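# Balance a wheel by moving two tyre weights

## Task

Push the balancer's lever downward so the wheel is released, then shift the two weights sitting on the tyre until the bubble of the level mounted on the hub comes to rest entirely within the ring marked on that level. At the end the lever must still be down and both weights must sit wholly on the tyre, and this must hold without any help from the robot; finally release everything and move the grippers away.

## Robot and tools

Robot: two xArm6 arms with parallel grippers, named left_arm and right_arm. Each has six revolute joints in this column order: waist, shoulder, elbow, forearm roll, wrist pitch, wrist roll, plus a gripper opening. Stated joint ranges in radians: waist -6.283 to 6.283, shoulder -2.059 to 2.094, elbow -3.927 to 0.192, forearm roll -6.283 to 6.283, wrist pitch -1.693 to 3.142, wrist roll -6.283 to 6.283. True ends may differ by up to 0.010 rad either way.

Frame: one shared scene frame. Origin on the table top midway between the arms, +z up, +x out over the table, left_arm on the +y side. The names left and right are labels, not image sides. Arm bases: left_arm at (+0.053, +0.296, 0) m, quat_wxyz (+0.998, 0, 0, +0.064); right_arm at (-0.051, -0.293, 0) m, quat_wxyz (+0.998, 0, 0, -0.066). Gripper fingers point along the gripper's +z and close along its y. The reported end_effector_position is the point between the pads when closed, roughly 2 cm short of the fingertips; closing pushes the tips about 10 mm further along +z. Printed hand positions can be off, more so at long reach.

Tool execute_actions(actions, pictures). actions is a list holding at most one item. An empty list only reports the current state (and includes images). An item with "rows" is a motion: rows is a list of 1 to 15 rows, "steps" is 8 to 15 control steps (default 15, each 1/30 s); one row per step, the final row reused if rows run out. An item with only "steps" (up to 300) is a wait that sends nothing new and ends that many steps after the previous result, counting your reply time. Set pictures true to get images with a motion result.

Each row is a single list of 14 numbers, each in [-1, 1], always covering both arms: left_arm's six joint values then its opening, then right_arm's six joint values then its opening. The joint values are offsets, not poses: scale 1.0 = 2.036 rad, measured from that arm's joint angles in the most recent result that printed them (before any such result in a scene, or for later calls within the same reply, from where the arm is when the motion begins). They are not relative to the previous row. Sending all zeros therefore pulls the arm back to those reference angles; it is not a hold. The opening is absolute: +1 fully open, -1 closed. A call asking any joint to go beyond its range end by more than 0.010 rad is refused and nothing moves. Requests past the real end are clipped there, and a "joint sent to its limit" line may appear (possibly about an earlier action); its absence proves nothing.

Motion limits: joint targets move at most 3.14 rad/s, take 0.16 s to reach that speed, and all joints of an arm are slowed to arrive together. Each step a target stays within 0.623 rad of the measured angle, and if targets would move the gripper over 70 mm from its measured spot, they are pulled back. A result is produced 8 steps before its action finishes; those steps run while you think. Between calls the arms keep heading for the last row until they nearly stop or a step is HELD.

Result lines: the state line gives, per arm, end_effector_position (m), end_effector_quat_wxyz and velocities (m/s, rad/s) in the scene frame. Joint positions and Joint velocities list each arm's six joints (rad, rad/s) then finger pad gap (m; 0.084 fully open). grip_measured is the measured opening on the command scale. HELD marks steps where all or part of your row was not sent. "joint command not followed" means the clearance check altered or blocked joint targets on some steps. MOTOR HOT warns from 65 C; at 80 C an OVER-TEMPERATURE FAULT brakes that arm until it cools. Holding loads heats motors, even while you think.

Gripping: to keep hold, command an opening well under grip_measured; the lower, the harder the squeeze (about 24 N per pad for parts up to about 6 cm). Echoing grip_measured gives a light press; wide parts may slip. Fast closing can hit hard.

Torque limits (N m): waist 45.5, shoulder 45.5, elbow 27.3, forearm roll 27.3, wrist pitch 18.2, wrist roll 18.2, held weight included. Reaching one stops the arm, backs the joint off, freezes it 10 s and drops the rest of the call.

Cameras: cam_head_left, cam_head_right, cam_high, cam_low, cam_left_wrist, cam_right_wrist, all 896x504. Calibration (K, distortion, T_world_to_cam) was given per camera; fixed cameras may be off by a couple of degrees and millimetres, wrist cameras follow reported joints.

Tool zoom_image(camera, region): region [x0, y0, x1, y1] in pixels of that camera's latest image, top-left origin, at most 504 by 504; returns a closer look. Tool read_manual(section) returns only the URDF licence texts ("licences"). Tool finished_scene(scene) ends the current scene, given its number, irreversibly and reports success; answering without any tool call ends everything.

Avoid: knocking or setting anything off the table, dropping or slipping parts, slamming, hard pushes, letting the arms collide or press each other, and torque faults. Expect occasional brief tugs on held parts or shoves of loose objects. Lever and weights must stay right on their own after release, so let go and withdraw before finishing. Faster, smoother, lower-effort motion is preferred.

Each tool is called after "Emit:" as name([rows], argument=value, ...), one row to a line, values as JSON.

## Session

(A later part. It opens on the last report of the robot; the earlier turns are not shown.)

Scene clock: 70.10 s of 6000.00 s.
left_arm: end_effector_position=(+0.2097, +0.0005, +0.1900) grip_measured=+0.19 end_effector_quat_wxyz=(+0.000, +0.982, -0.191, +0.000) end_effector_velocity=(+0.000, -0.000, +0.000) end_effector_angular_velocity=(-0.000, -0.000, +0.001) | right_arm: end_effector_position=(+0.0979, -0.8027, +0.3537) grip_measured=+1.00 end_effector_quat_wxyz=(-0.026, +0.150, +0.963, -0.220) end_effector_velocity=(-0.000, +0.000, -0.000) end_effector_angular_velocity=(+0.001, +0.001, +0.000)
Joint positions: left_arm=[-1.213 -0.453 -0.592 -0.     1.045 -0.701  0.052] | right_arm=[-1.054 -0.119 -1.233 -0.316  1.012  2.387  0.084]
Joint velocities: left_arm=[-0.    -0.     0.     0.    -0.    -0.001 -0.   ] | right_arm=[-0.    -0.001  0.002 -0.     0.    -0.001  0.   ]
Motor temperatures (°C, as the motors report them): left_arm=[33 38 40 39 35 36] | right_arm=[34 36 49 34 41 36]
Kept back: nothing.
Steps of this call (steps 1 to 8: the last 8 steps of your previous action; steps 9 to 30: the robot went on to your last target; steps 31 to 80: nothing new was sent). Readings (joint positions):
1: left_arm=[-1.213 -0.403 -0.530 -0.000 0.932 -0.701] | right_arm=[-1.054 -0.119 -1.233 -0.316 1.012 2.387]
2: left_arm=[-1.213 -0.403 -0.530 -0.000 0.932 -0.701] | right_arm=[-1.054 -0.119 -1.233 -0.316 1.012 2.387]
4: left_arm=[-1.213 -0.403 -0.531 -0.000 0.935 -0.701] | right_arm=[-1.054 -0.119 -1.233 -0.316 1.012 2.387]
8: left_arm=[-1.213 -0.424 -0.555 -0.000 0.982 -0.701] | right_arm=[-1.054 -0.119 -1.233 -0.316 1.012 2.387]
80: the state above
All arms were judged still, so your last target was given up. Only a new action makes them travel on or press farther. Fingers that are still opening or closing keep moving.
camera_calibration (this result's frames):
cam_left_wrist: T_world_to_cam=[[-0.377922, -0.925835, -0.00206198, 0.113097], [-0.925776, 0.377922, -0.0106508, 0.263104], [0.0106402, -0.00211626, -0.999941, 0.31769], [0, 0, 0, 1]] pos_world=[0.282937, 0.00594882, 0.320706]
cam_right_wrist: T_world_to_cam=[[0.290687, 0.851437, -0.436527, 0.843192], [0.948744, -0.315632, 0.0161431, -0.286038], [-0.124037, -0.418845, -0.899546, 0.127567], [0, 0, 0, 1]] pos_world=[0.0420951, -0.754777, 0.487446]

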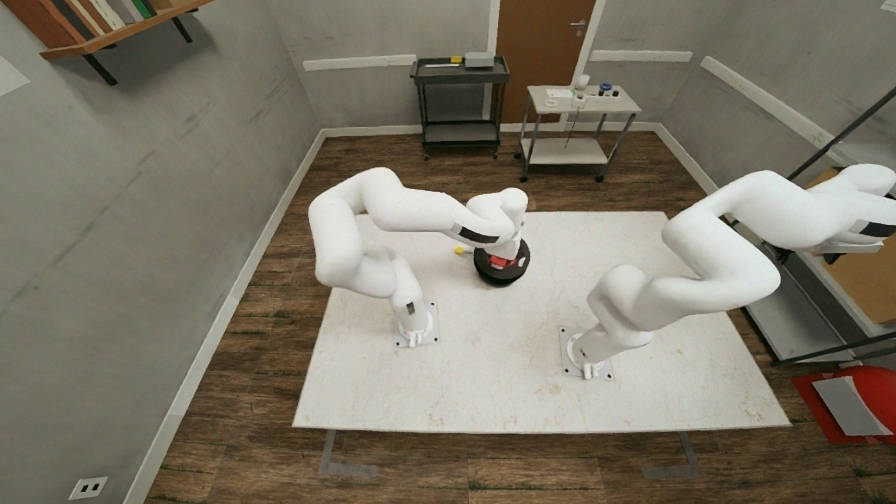

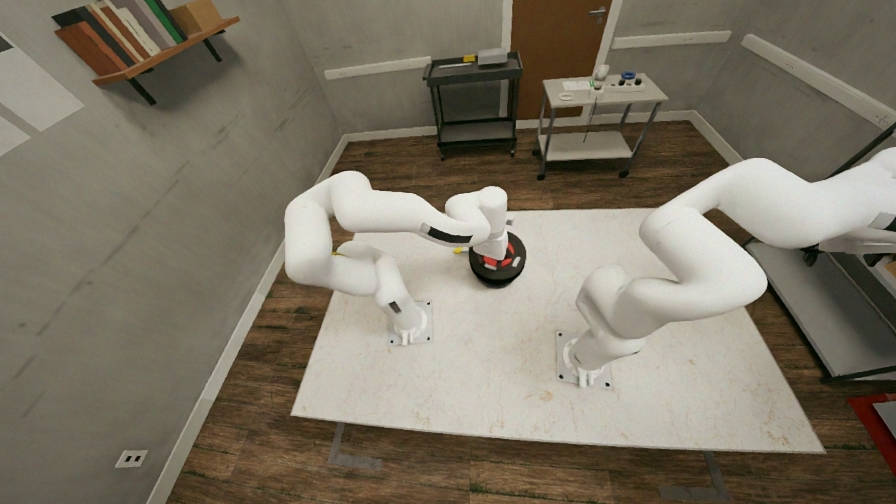

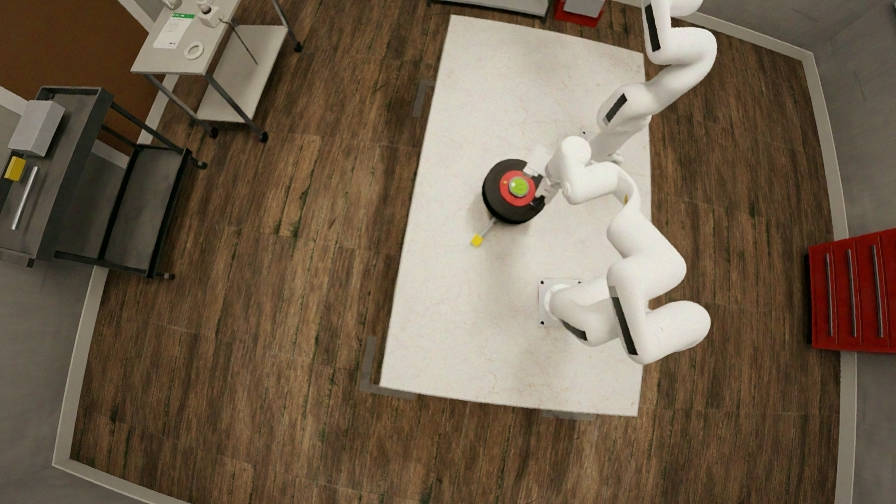

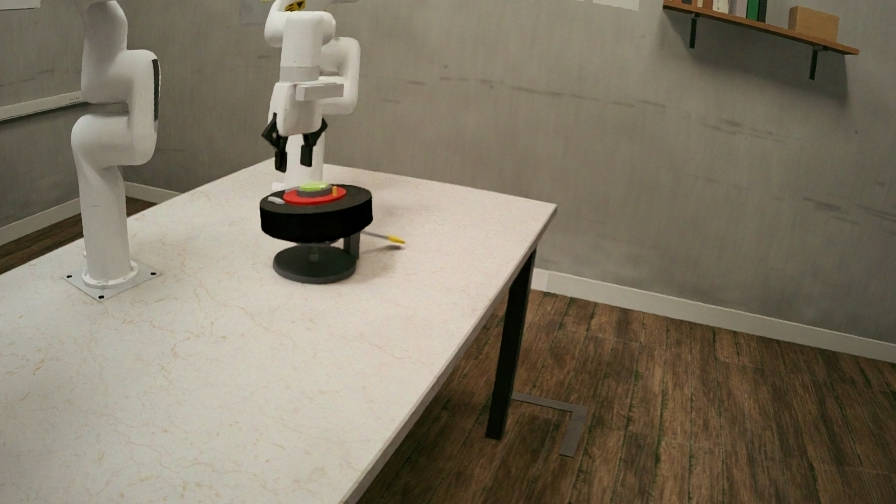

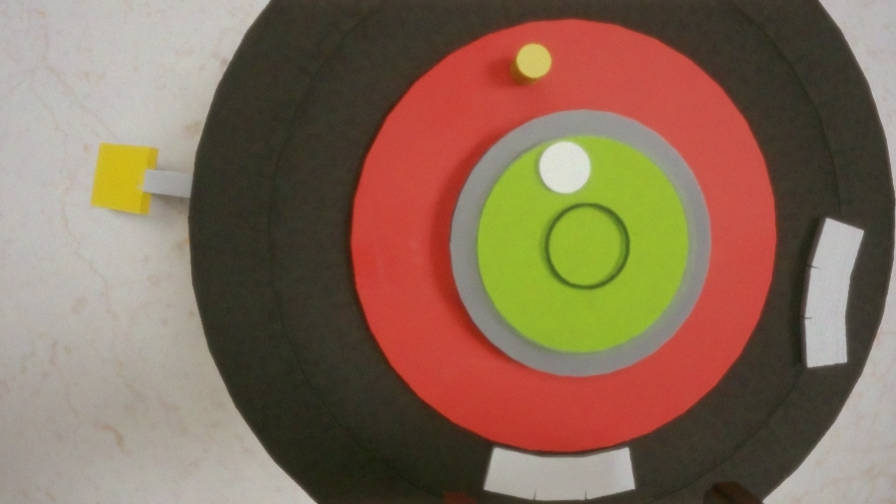

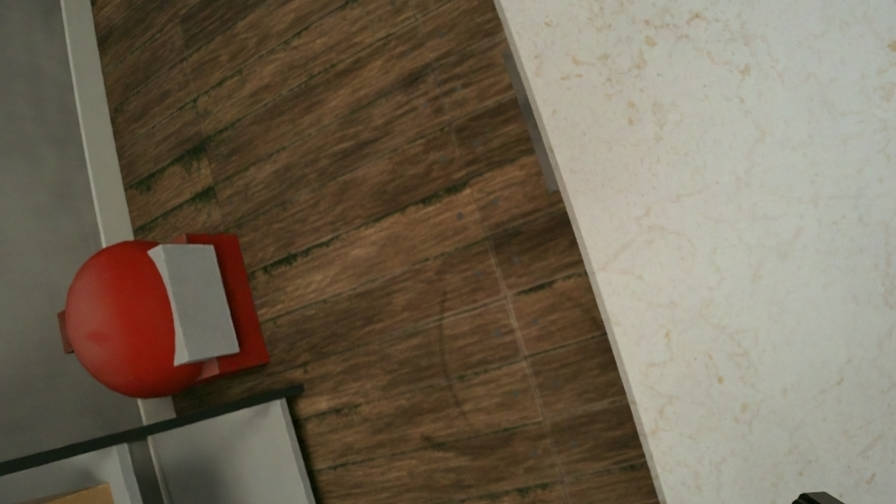

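Emit:
execute_actions([
  {"rows":[[-0.0242,0.1657,-0.1518,0,-0.0139,-0.7426,0.2,0,0,0,0,0,0,1]],"steps":15},
])

Emit:
execute_actions([
  {"steps":30},
], pictures=true)

Scene clock: 70.97 s of 6000.00 s.
left_arm: end_effector_position=(+0.2205, -0.0353, +0.1945) grip_measured=+0.19 end_effector_quat_wxyz=(+0.001, +0.997, -0.073, +0.000) end_effector_velocity=(+0.100, -0.353, +0.021) end_effector_angular_velocity=(-0.027, -0.008, +2.379) | right_arm: end_effector_position=(+0.0979, -0.8027, +0.3537) grip_measured=+1.00 end_effector_quat_wxyz=(-0.026, +0.150, +0.963, -0.220) end_effector_velocity=(-0.000, +0.000, -0.001) end_effector_angular_velocity=(+0.001, +0.000, -0.000)
Joint positions: left_arm=[-1.232 -0.322 -0.714 -0.     1.034 -0.957  0.052] | right_arm=[-1.054 -0.119 -1.233 -0.316  1.012  2.387  0.084]
Joint velocities: left_arm=[-0.186  1.268 -1.176 -0.001 -0.12  -2.565  0.   ] | right_arm=[-0.  0.  0.  0.  0. -0. -0.]
Motor temperatures (°C, as the motors report them): left_arm=[33 38 41 39 35 36] | right_arm=[34 36 49 34 41 36]
Steps of this call (steps 1 to 19: nothing new was sent; steps 20 to 26: the first 7 steps of this action). Readings (joint positions):
20: left_arm=[-1.213 -0.453 -0.592 -0.000 1.045 -0.701] | right_arm=[-1.054 -0.119 -1.233 -0.316 1.012 2.387]
21: left_arm=[-1.213 -0.452 -0.594 -0.000 1.045 -0.706] | right_arm=[-1.054 -0.119 -1.233 -0.316 1.012 2.387]
23: left_arm=[-1.217 -0.427 -0.616 -0.000 1.043 -0.754] | right_arm=[-1.054 -0.119 -1.233 -0.316 1.012 2.387]
26: the state above

Scene clock: 71.97 s of 6000.00 s.
left_arm: end_effector_position=(+0.2345, -0.0917, +0.1902) grip_measured=+0.19 end_effector_quat_wxyz=(+0.000, +0.858, +0.513, -0.000) end_effector_velocity=(+0.000, -0.000, -0.000) end_effector_angular_velocity=(+0.000, +0.000, +0.001) | right_arm: end_effector_position=(+0.0979, -0.8027, +0.3537) grip_measured=+1.00 end_effector_quat_wxyz=(-0.026, +0.150, +0.963, -0.220) end_effector_velocity=(-0.000, +0.000, -0.000) end_effector_angular_velocity=(+0.001, -0.001, -0.001)
Joint positions: left_arm=[-1.262 -0.116 -0.901 -0.     1.017 -2.212  0.052] | right_arm=[-1.054 -0.119 -1.233 -0.316  1.012  2.387  0.084]
Joint velocities: left_arm=[ 0.     0.    -0.    -0.    -0.    -0.001 -0.   ] | right_arm=[-0.     0.    -0.     0.001  0.001  0.    -0.   ]
Motor temperatures (°C, as the motors report them): left_arm=[33 38 41 39 35 36] | right_arm=[34 36 49 34 41 36]
Kept back: nothing.
Steps of this call (steps 1 to 8: the last 8 steps of your previous action; steps 9 to 30: the robot went on to your last target). Readings (joint positions):
1: left_arm=[-1.238 -0.280 -0.752 -0.000 1.030 -1.046] | right_arm=[-1.054 -0.119 -1.233 -0.316 1.012 2.387]
2: left_arm=[-1.244 -0.242 -0.787 -0.000 1.027 -1.140] | right_arm=[-1.054 -0.119 -1.233 -0.316 1.012 2.387]
4: left_arm=[-1.253 -0.182 -0.840 -0.000 1.022 -1.335] | right_arm=[-1.054 -0.119 -1.233 -0.316 1.012 2.387]
8: left_arm=[-1.260 -0.130 -0.886 -0.000 1.018 -1.727] | right_arm=[-1.054 -0.119 -1.233 -0.316 1.012 2.387]
30: the state above
camera_calibration (this result's frames):
cam_left_wrist: T_world_to_cam=[[0.879459, -0.475969, -0.00217523, -0.216405], [-0.475965, -0.879403, -0.0103631, 0.100092], [0.00301963, 0.0101493, -0.999944, 0.320321], [0, 0, 0, 1]] pos_world=[0.236993, -0.0182316, 0.320869]
cam_right_wrist: T_world_to_cam=[[0.290687, 0.851437, -0.436527, 0.843192], [0.948744, -0.315632, 0.0161432, -0.286038], [-0.124037, -0.418845, -0.899546, 0.127567], [0, 0, 0, 1]] pos_world=[0.0420951, -0.754777, 0.487446]

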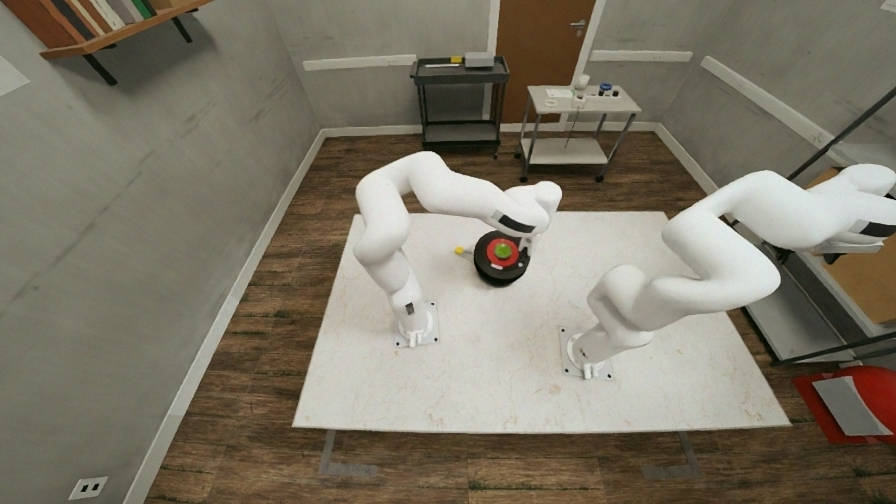

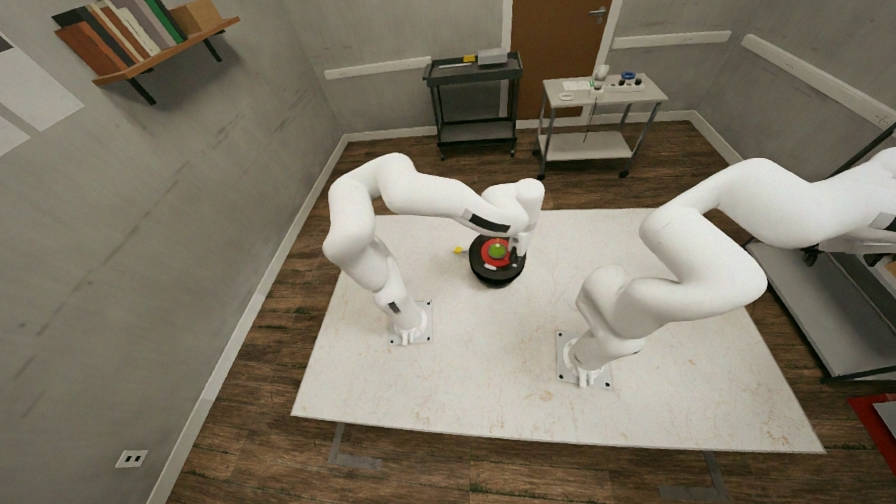

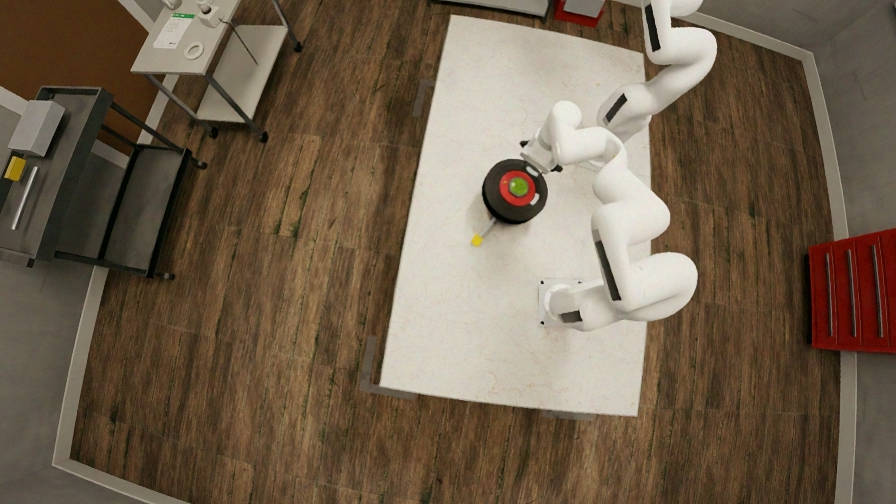

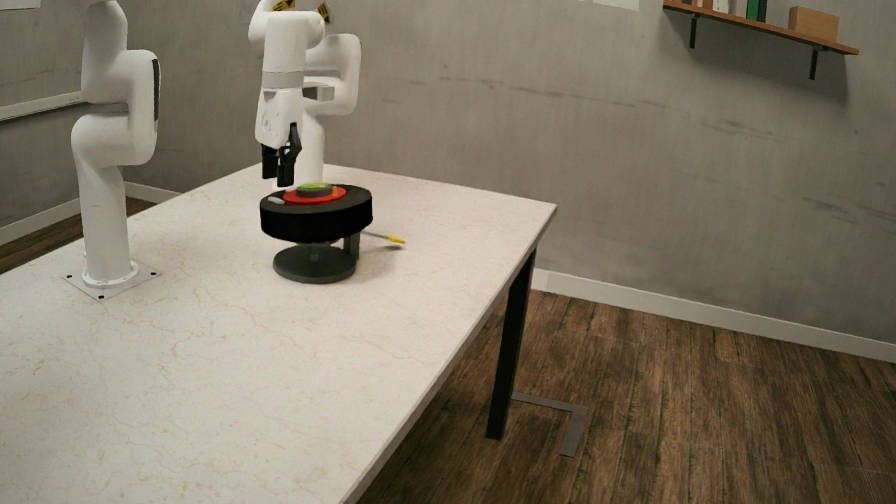

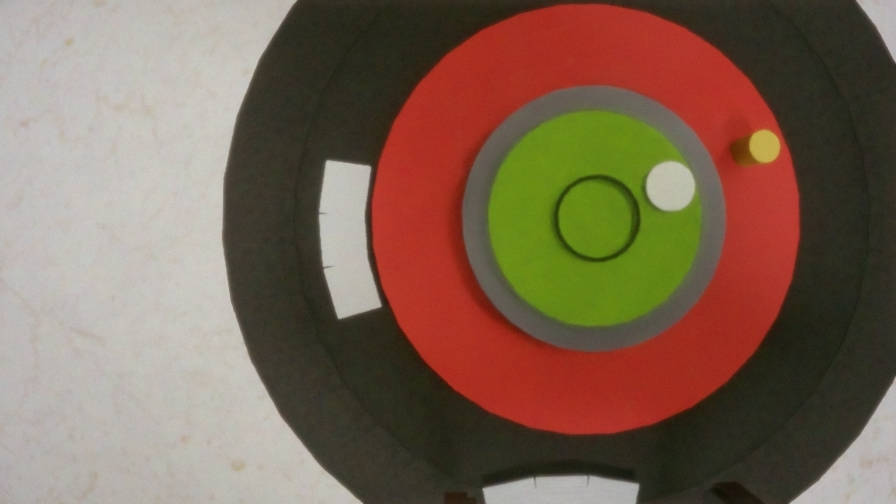

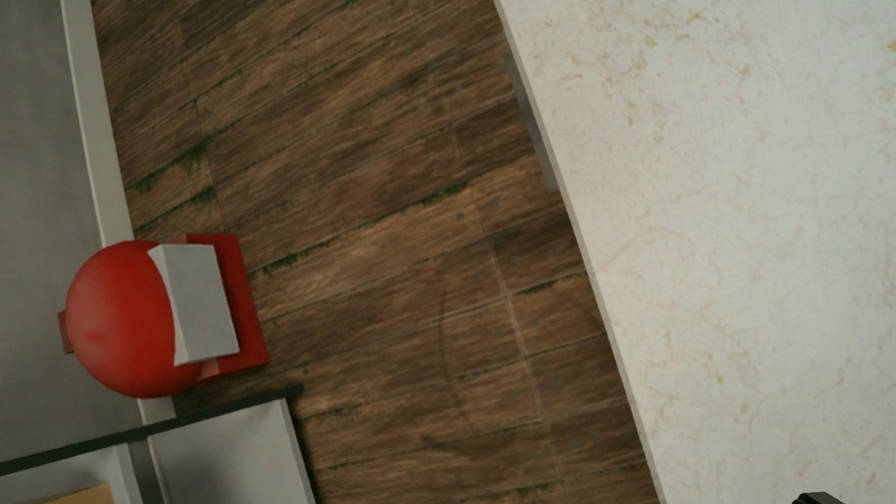

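Emit:
execute_actions([
  {"rows":[[-0.003,0.004,0.0046,0,-0.0086,-0.003,0.2,0,0,0,0,0,0,1],[-0.003,0.008,0.0092,0,-0.0172,-0.003,0.2,0,0,0,0,0,0,1],[-0.003,0.011,0.0126,0,-0.0236,-0.003,0.2,0,0,0,0,0,0,1],[-0.003,0.014,0.016,0,-0.03,-0.003,0.2,0,0,0,0,0,0,1],[-0.003,0.016,0.0184,0,-0.0344,-0.003,0.2,0,0,0,0,0,0,1],[-0.003,0.018,0.0207,0,-0.0387,-0.003,0.2,0,0,0,0,0,0,1],[-0.003,0.0195,0.0224,0,-0.0419,-0.003,0.2,0,0,0,0,0,0,1],[-0.003,0.021,0.0241,0,-0.0451,-0.003,0.2,0,0,0,0,0,0,1],[-0.003,0.022,0.0252,0,-0.0472,-0.003,0.2,0,0,0,0,0,0,1],[-0.003,0.023,0.0264,0,-0.0494,-0.003,0.2,0,0,0,0,0,0,1],[-0.003,0.024,0.0275,0,-0.0515,-0.003,0.2,0,0,0,0,0,0,1],[-0.003,0.025,0.0287,0,-0.0537,-0.003,0.2,0,0,0,0,0,0,1],[-0.003,0.026,0.0298,0,-0.0558,-0.003,0.2,0,0,0,0,0,0,1],[-0.003,0.027,0.031,0,-0.058,-0.003,0.2,0,0,0,0,0,0,1],[-0.003,0.0281,0.0322,0,-0.0603,-0.003,0.2,0,0,0,0,0,0,1]],"steps":15},
])

Emit:
execute_actions([
  {"steps":30},
], pictures=true)

Scene clock: 73.17 s of 6000.00 s.
left_arm: end_effector_position=(+0.2323, -0.0930, +0.1713) grip_measured=+0.19 end_effector_quat_wxyz=(-0.001, +0.858, +0.513, -0.000) end_effector_velocity=(-0.008, +0.011, -0.128) end_effector_angular_velocity=(+0.049, +0.022, +0.001) | right_arm: end_effector_position=(+0.0979, -0.8027, +0.3537) grip_measured=+1.00 end_effector_quat_wxyz=(-0.026, +0.150, +0.963, -0.220) end_effector_velocity=(-0.000, +0.000, +0.001) end_effector_angular_velocity=(-0.001, +0.001, -0.000)
Joint positions: left_arm=[-1.268 -0.091 -0.871 -0.     0.963 -2.218  0.052] | right_arm=[-1.054 -0.119 -1.233 -0.316  1.012  2.387  0.084]
Joint velocities: left_arm=[-0.007  0.167  0.199  0.    -0.312 -0.008 -0.   ] | right_arm=[-0.    -0.001 -0.    -0.001  0.     0.    -0.   ]
Motor temperatures (°C, as the motors report them): left_arm=[33 38 41 39 35 36] | right_arm=[34 36 49 34 41 36]
Steps of this call (steps 1 to 15: the robot went on to your last target; steps 16 to 29: nothing new was sent; steps 30 to 36: the first 7 steps of this action). Readings (joint positions):
30: left_arm=[-1.262 -0.116 -0.901 -0.000 1.017 -2.213] | right_arm=[-1.054 -0.119 -1.233 -0.316 1.012 2.387]
31: left_arm=[-1.263 -0.115 -0.900 -0.000 1.014 -2.214] | right_arm=[-1.054 -0.119 -1.233 -0.316 1.012 2.387]
33: left_arm=[-1.266 -0.108 -0.892 -0.000 0.997 -2.216] | right_arm=[-1.054 -0.119 -1.233 -0.316 1.012 2.387]
36: the state above

Scene clock: 74.17 s of 6000.00 s.
left_arm: end_effector_position=(+0.2323, -0.0932, +0.1493) grip_measured=+0.19 end_effector_quat_wxyz=(+0.001, +0.858, +0.513, -0.000) end_effector_velocity=(+0.000, +0.000, -0.000) end_effector_angular_velocity=(+0.001, +0.000, +0.002) | right_arm: end_effector_position=(+0.0979, -0.8027, +0.3537) grip_measured=+1.00 end_effector_quat_wxyz=(-0.026, +0.150, +0.963, -0.220) end_effector_velocity=(+0.000, +0.000, -0.000) end_effector_angular_velocity=(+0.000, -0.000, +0.000)
Joint positions: left_arm=[-1.268 -0.06  -0.836 -0.     0.894 -2.219  0.052] | right_arm=[-1.054 -0.119 -1.233 -0.316  1.012  2.387  0.084]
Joint velocities: left_arm=[ 0.     0.     0.001 -0.    -0.    -0.001  0.   ] | right_arm=[ 0.    -0.     0.001  0.    -0.001 -0.     0.   ]
Motor temperatures (°C, as the motors report them): left_arm=[33 38 41 39 35 36] | right_arm=[34 36 49 34 41 36]
Kept back: nothing.
Steps of this call (steps 1 to 8: the last 8 steps of your previous action; steps 9 to 30: the robot went on to your last target). Readings (joint positions):
1: left_arm=[-1.268 -0.086 -0.865 -0.000 0.953 -2.218] | right_arm=[-1.054 -0.119 -1.233 -0.316 1.012 2.387]
2: left_arm=[-1.268 -0.081 -0.860 -0.000 0.944 -2.218] | right_arm=[-1.054 -0.119 -1.233 -0.316 1.012 2.387]
4: left_arm=[-1.268 -0.075 -0.853 -0.000 0.930 -2.218] | right_arm=[-1.054 -0.119 -1.233 -0.316 1.012 2.387]
8: left_arm=[-1.268 -0.066 -0.844 -0.000 0.909 -2.219] | right_arm=[-1.054 -0.119 -1.233 -0.316 1.012 2.387]
30: the state above
All arms were judged still, so your last target was given up. Only a new action makes them travel on or press farther. Fingers that are still opening or closing keep moving.
camera_calibration (this result's frames):
cam_left_wrist: T_world_to_cam=[[0.879466, -0.47596, -0.000929249, -0.215475], [-0.475947, -0.879423, -0.00944033, 0.0971643], [0.00367602, 0.00874473, -0.999955, 0.27921], [0, 0, 0, 1]] pos_world=[0.234722, -0.0195507, 0.279915]
cam_right_wrist: T_world_to_cam=[[0.290687, 0.851437, -0.436527, 0.843192], [0.948744, -0.315632, 0.0161431, -0.286038], [-0.124037, -0.418845, -0.899546, 0.127567], [0, 0, 0, 1]] pos_world=[0.0420951, -0.754777, 0.487446]

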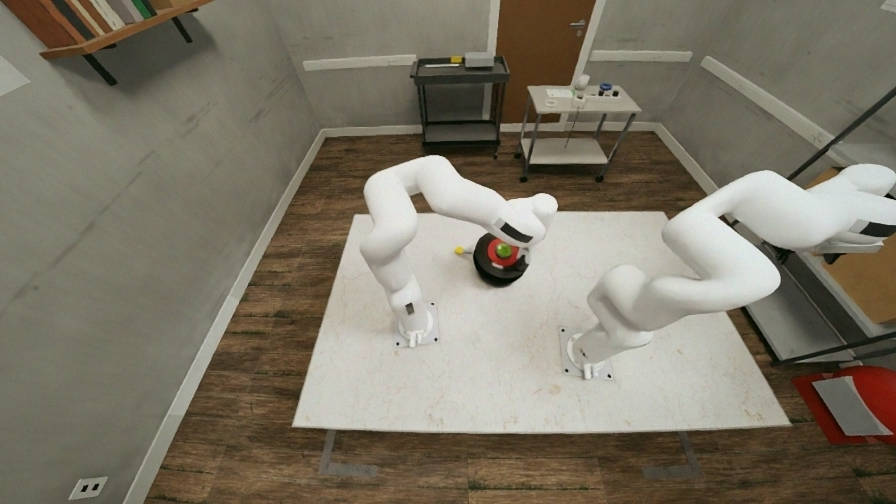

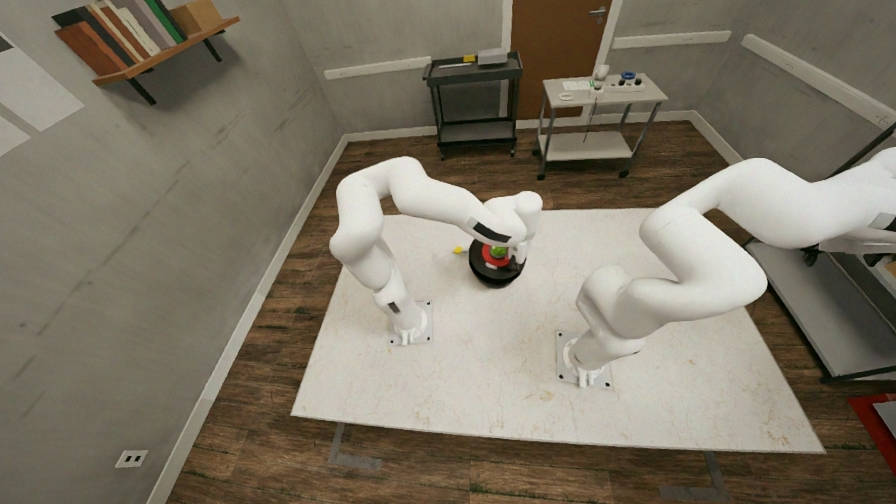

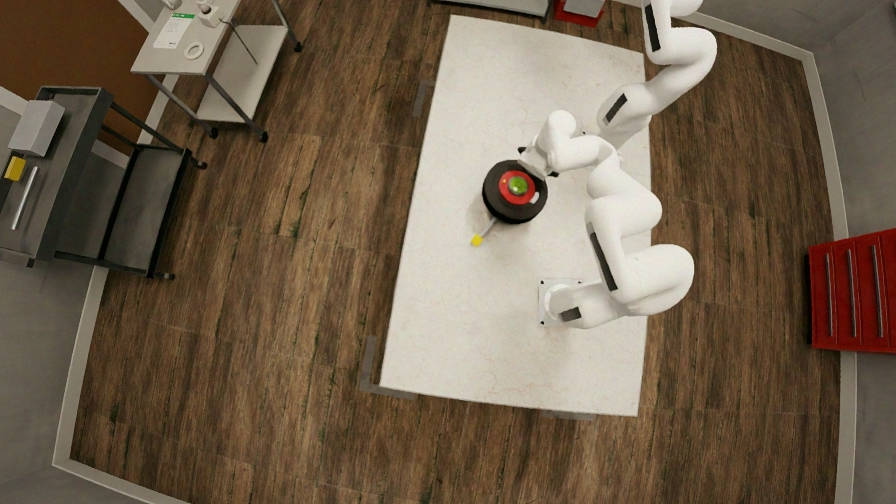

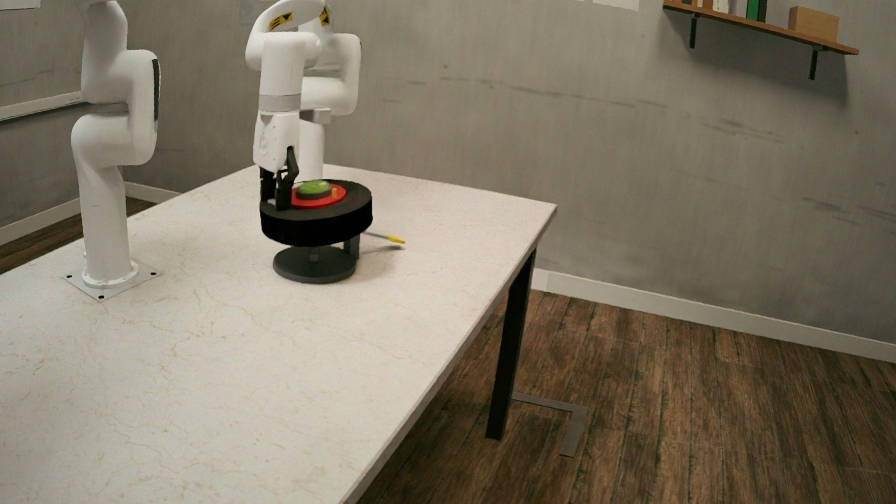

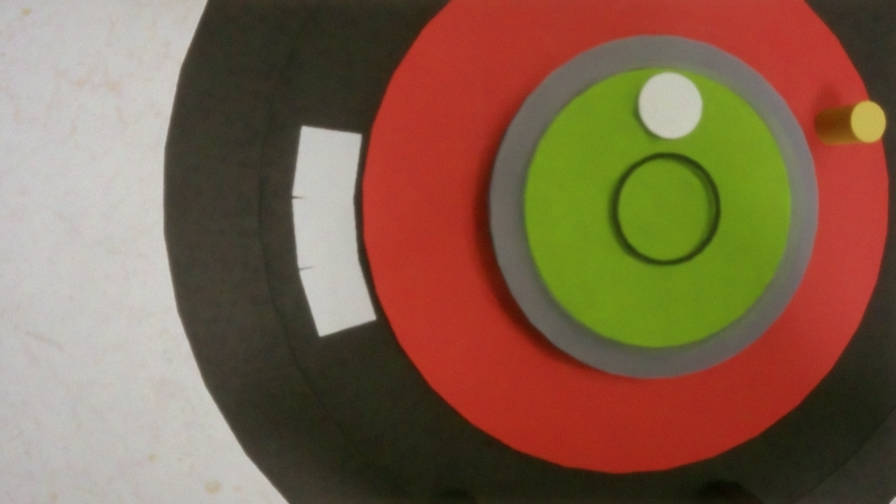

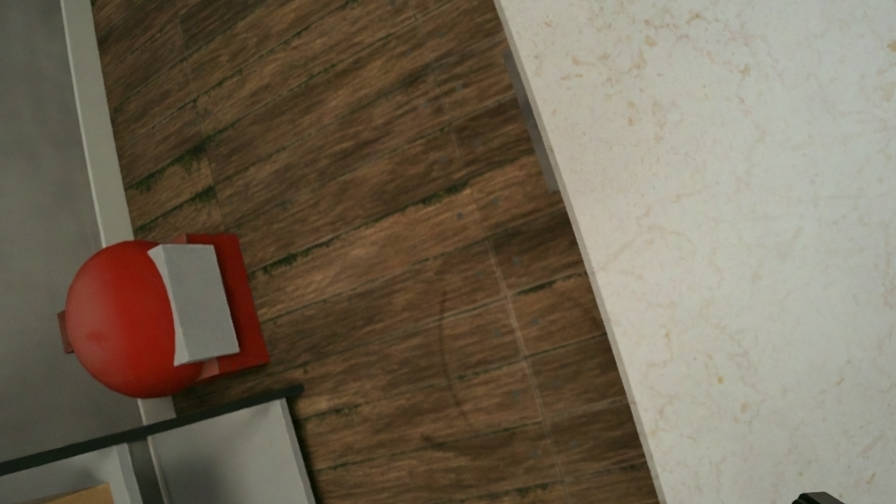

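Emit:
execute_actions([
  {"rows":[[0,0,0,0,0,0,0.17,0,0,0,0,0,0,1],[0,0,0,0,0,0,0.14,0,0,0,0,0,0,1],[0,0,0,0,0,0,0.11,0,0,0,0,0,0,1],[0,0,0,0,0,0,0.08,0,0,0,0,0,0,1],[0,0,0,0,0,0,0.05,0,0,0,0,0,0,1],[0,0,0,0,0,0,0.02,0,0,0,0,0,0,1],[0,0,0,0,0,0,-0.01,0,0,0,0,0,0,1],[0,0,0,0,0,0,-0.04,0,0,0,0,0,0,1],[0,0,0,0,0,0,-0.07,0,0,0,0,0,0,1],[0,0,0,0,0,0,-0.1,0,0,0,0,0,0,1],[0,0,0,0,0,0,-0.14,0,0,0,0,0,0,1],[0,0,0,0,0,0,-0.18,0,0,0,0,0,0,1],[0,0,0,0,0,0,-0.22,0,0,0,0,0,0,1],[0,0,0,0,0,0,-0.26,0,0,0,0,0,0,1],[0,0,0,0,0,0,-0.3,0,0,0,0,0,0,1]],"steps":15},
])

Emit:
execute_actions([
  {"steps":25},
])

Emit:
execute_actions([
  {"rows":[[0,-0.001,-0.0011,0,0.0021,0,-0.3,0,0,0,0,0,0,1],[0,-0.002,-0.0023,0,0.0043,0,-0.3,0,0,0,0,0,0,1],[0,-0.003,-0.0034,0,0.0064,0,-0.3,0,0,0,0,0,0,1],[0,-0.004,-0.0046,0,0.0086,0,-0.3,0,0,0,0,0,0,1],[0,-0.0055,-0.0063,0,0.0118,0,-0.3,0,0,0,0,0,0,1],[0,-0.007,-0.008,0,0.015,0,-0.3,0,0,0,0,0,0,1],[0,-0.009,-0.0103,0,0.0193,0,-0.3,0,0,0,0,0,0,1],[0,-0.012,-0.0138,0,0.0258,0,-0.3,0,0,0,0,0,0,1],[0,-0.016,-0.0184,0,0.0344,0,-0.3,0,0,0,0,0,0,1],[0,-0.02,-0.023,0,0.043,0,-0.3,0,0,0,0,0,0,1],[0,-0.024,-0.0275,0,0.0515,0,-0.3,0,0,0,0,0,0,1],[0,-0.0278,-0.032,0,0.06,0,-0.3,0,0,0,0,0,0,1]],"steps":15},
])

Emit:
execute_actions([
  {"steps":130},
], pictures=true)

Scene clock: 75.23 s of 6000.00 s.
left_arm: end_effector_position=(+0.2328, -0.0938, +0.1498) grip_measured=+0.02 end_effector_quat_wxyz=(+0.002, +0.858, +0.514, -0.000) end_effector_velocity=(+0.003, -0.004, +0.004) end_effector_angular_velocity=(-0.015, -0.008, +0.000) | right_arm: end_effector_position=(+0.0979, -0.8027, +0.3537) grip_measured=+1.00 end_effector_quat_wxyz=(-0.026, +0.150, +0.963, -0.220) end_effector_velocity=(-0.000, -0.000, +0.000) end_effector_angular_velocity=(-0.001, -0.000, -0.000)
Joint positions: left_arm=[-1.268 -0.06  -0.837  0.     0.893 -2.219  0.045] | right_arm=[-1.054 -0.119 -1.233 -0.316  1.012  2.387  0.084]
Joint velocities: left_arm=[ 0.002 -0.002 -0.007  0.002 -0.008  0.001 -0.04 ] | right_arm=[-0.001 -0.    -0.    -0.    -0.001 -0.    -0.   ]
Motor temperatures (°C, as the motors report them): left_arm=[33 38 40 39 35 36] | right_arm=[34 36 49 34 41 36]
Steps of this call (steps 1 to 25: nothing new was sent; steps 26 to 32: the first 7 steps of this action). Readings (joint positions):
26: left_arm=[-1.268 -0.059 -0.836 -0.000 0.894 -2.219] | right_arm=[-1.054 -0.119 -1.233 -0.316 1.012 2.387]
27: left_arm=[-1.268 -0.059 -0.836 -0.000 0.894 -2.219] | right_arm=[-1.054 -0.119 -1.233 -0.316 1.012 2.387]
29: left_arm=[-1.268 -0.060 -0.836 -0.000 0.894 -2.219] | right_arm=[-1.054 -0.119 -1.233 -0.316 1.012 2.387]
32: the state above

Scene clock: 76.07 s of 6000.00 s.
left_arm: end_effector_position=(+0.2325, -0.0937, +0.1498) grip_measured=-0.07 end_effector_quat_wxyz=(+0.002, +0.858, +0.513, -0.000) end_effector_velocity=(+0.000, +0.000, -0.001) end_effector_angular_velocity=(+0.002, +0.001, +0.001) | right_arm: end_effector_position=(+0.0979, -0.8027, +0.3537) grip_measured=+1.00 end_effector_quat_wxyz=(-0.026, +0.150, +0.963, -0.220) end_effector_velocity=(+0.000, +0.000, -0.001) end_effector_angular_velocity=(+0.002, +0.000, +0.000)
Joint positions: left_arm=[-1.268 -0.06  -0.837 -0.     0.894 -2.219  0.041] | right_arm=[-1.054 -0.119 -1.233 -0.316  1.012  2.387  0.084]
Joint velocities: left_arm=[ 0.001  0.001  0.001 -0.     0.     0.     0.   ] | right_arm=[ 0.     0.001  0.001  0.001 -0.001  0.     0.   ]
Motor temperatures (°C, as the motors report them): left_arm=[33 38 40 39 35 36] | right_arm=[34 36 49 34 41 36]
Kept back: nothing.
Steps of this call (steps 1 to 8: the last 8 steps of your previous action; steps 9 to 15: the robot went on to your last target; steps 16 to 25: nothing new was sent). Readings (joint positions):
1: left_arm=[-1.268 -0.060 -0.837 0.000 0.893 -2.219] | right_arm=[-1.054 -0.119 -1.233 -0.316 1.012 2.387]
2: left_arm=[-1.268 -0.060 -0.838 0.000 0.892 -2.219] | right_arm=[-1.054 -0.119 -1.233 -0.316 1.012 2.387]
4: left_arm=[-1.268 -0.060 -0.838 0.000 0.893 -2.219] | right_arm=[-1.054 -0.119 -1.233 -0.316 1.012 2.387]
8: left_arm=[-1.268 -0.060 -0.838 -0.000 0.893 -2.219] | right_arm=[-1.054 -0.119 -1.233 -0.316 1.012 2.387]
25: the state above
All arms were judged still, so your last target was given up. Only a new action makes them travel on or press farther. Fingers that are still opening or closing keep moving.

Scene clock: 76.30 s of 6000.00 s.
left_arm: end_effector_position=(+0.2309, -0.0909, +0.1520) grip_measured=-0.08 end_effector_quat_wxyz=(-0.004, +0.858, +0.513, +0.000) end_effector_velocity=(-0.009, +0.030, +0.020) end_effector_angular_velocity=(+0.101, +0.043, +0.008) | right_arm: end_effector_position=(+0.0979, -0.8027, +0.3537) grip_measured=+1.00 end_effector_quat_wxyz=(-0.026, +0.150, +0.963, -0.220) end_effector_velocity=(+0.000, +0.000, -0.001) end_effector_angular_velocity=(+0.001, +0.000, +0.001)
Joint positions: left_arm=[-1.269 -0.066 -0.841 -0.001  0.915 -2.219  0.041] | right_arm=[-1.054 -0.119 -1.233 -0.316  1.012  2.387  0.084]
Joint velocities: left_arm=[ 0.008 -0.055 -0.029  0.005  0.193 -0.002 -0.001] | right_arm=[ 0.    -0.     0.001  0.    -0.    -0.    -0.   ]
Motor temperatures (°C, as the motors report them): left_arm=[33 38 40 39 35 36] | right_arm=[34 36 49 34 41 36]
Steps of this call (steps 1 to 7: the first 7 steps of this action). Readings (joint positions):
1: left_arm=[-1.268 -0.060 -0.837 -0.000 0.894 -2.219] | right_arm=[-1.054 -0.119 -1.233 -0.316 1.012 2.387]
2: left_arm=[-1.268 -0.060 -0.837 -0.000 0.894 -2.219] | right_arm=[-1.054 -0.119 -1.233 -0.316 1.012 2.387]
4: left_arm=[-1.269 -0.062 -0.838 -0.001 0.900 -2.218] | right_arm=[-1.054 -0.119 -1.233 -0.316 1.012 2.387]
7: the state above

Scene clock: 80.63 s of 6000.00 s.
left_arm: end_effector_position=(+0.2324, -0.0935, +0.1909) grip_measured=-0.08 end_effector_quat_wxyz=(+0.001, +0.858, +0.513, -0.000) end_effector_velocity=(-0.001, -0.000, +0.000) end_effector_angular_velocity=(+0.000, +0.000, -0.002) | right_arm: end_effector_position=(+0.0979, -0.8027, +0.3537) grip_measured=+1.00 end_effector_quat_wxyz=(-0.026, +0.150, +0.963, -0.220) end_effector_velocity=(-0.000, -0.000, -0.000) end_effector_angular_velocity=(-0.000, +0.001, +0.000)
Joint positions: left_arm=[-1.268 -0.117 -0.902 -0.     1.016 -2.219  0.041] | right_arm=[-1.054 -0.119 -1.233 -0.316  1.012  2.387  0.084]
Joint velocities: left_arm=[-0.001 -0.     0.    -0.     0.001  0.001 -0.   ] | right_arm=[-0.    -0.     0.    -0.001 -0.     0.    -0.   ]
Motor temperatures (°C, as the motors report them): left_arm=[33 38 40 39 35 36] | right_arm=[34 36 49 34 41 36]
Kept back: nothing.
Steps of this call (steps 1 to 8: the last 8 steps of your previous action; steps 9 to 30: the robot went on to your last target; steps 31 to 90: nothing new was sent; then 1.33 s passed at rest). Readings (joint positions):
1: left_arm=[-1.269 -0.068 -0.842 -0.000 0.921 -2.219] | right_arm=[-1.054 -0.119 -1.233 -0.316 1.012 2.387]
2: left_arm=[-1.268 -0.071 -0.845 -0.000 0.929 -2.219] | right_arm=[-1.054 -0.119 -1.233 -0.316 1.012 2.387]
4: left_arm=[-1.268 -0.081 -0.857 -0.000 0.950 -2.219] | right_arm=[-1.054 -0.119 -1.233 -0.316 1.012 2.387]
8: left_arm=[-1.268 -0.109 -0.893 -0.000 1.000 -2.219] | right_arm=[-1.054 -0.119 -1.233 -0.316 1.012 2.387]
90: the state above
All arms were judged still, so your last target was given up. Only a new action makes them travel on or press farther. Fingers that are still opening or closing keep moving.
camera_calibration (this result's frames):
cam_left_wrist: T_world_to_cam=[[0.879411, -0.476063, 0.0000028694, -0.215851], [-0.476045, -0.879378, -0.00870821, 0.0972099], [0.00414819, 0.00765673, -0.999962, 0.320567], [0, 0, 0, 1]] pos_world=[0.234768, -0.0197291, 0.321402]
cam_right_wrist: T_world_to_cam=[[0.290687, 0.851437, -0.436527, 0.843192], [0.948744, -0.315632, 0.0161431, -0.286038], [-0.124037, -0.418845, -0.899546, 0.127567], [0, 0, 0, 1]] pos_world=[0.0420951, -0.754777, 0.487446]

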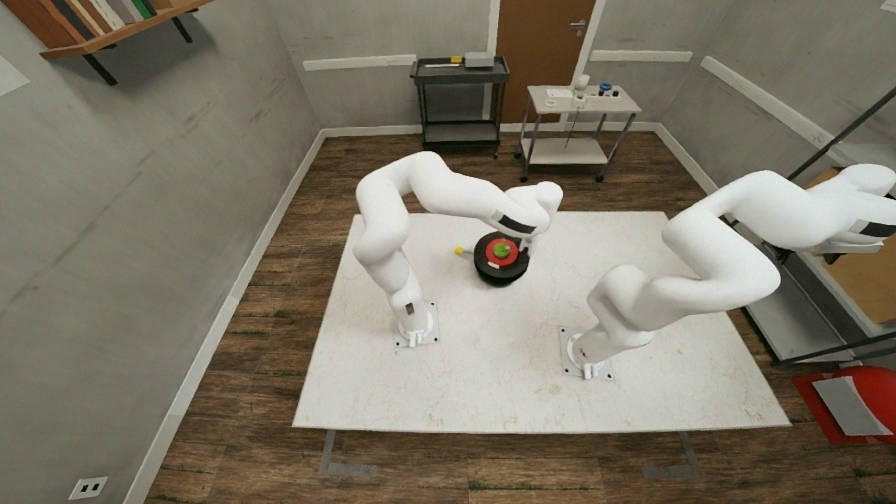

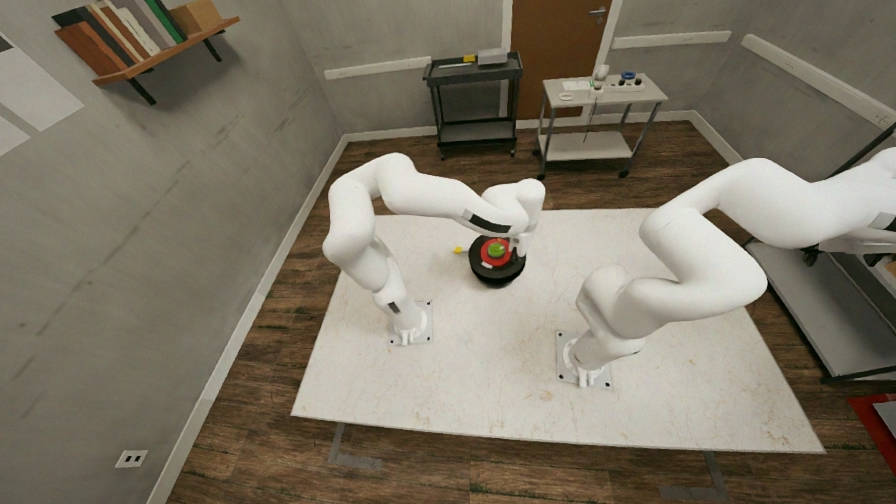

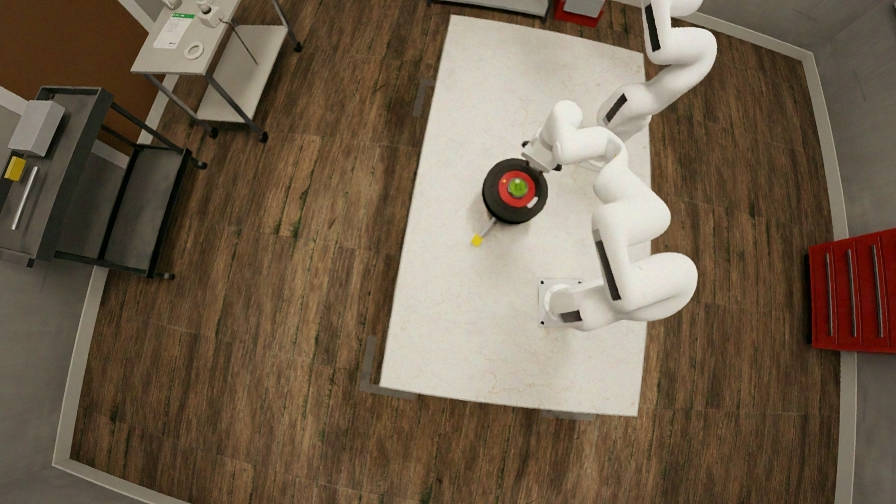

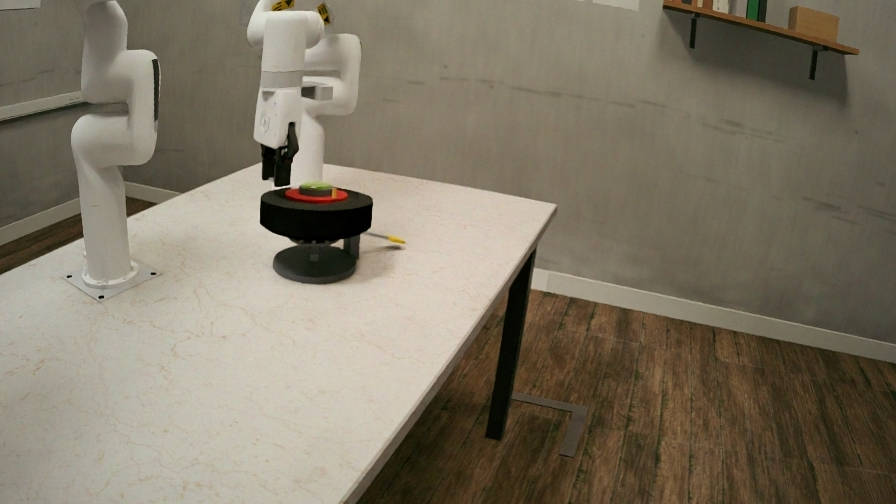

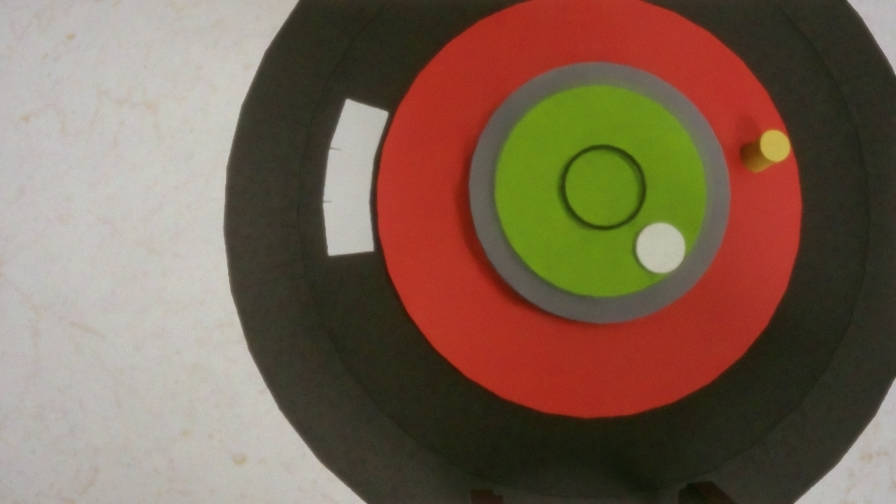

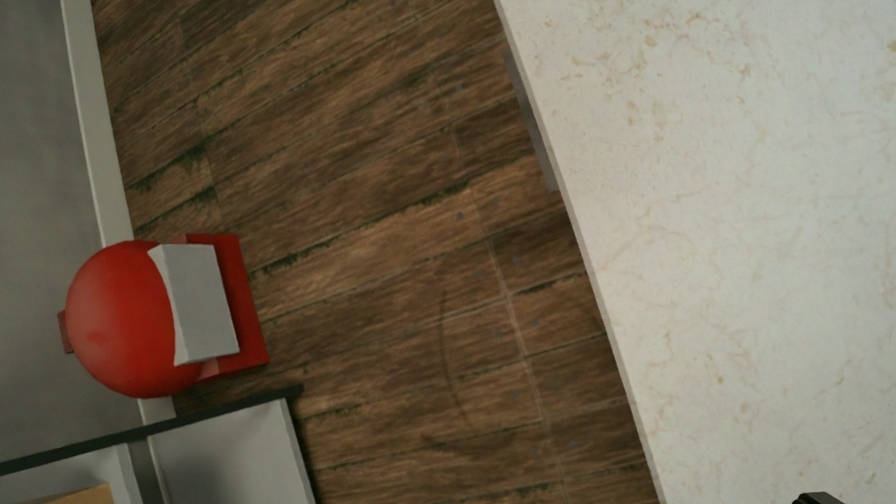

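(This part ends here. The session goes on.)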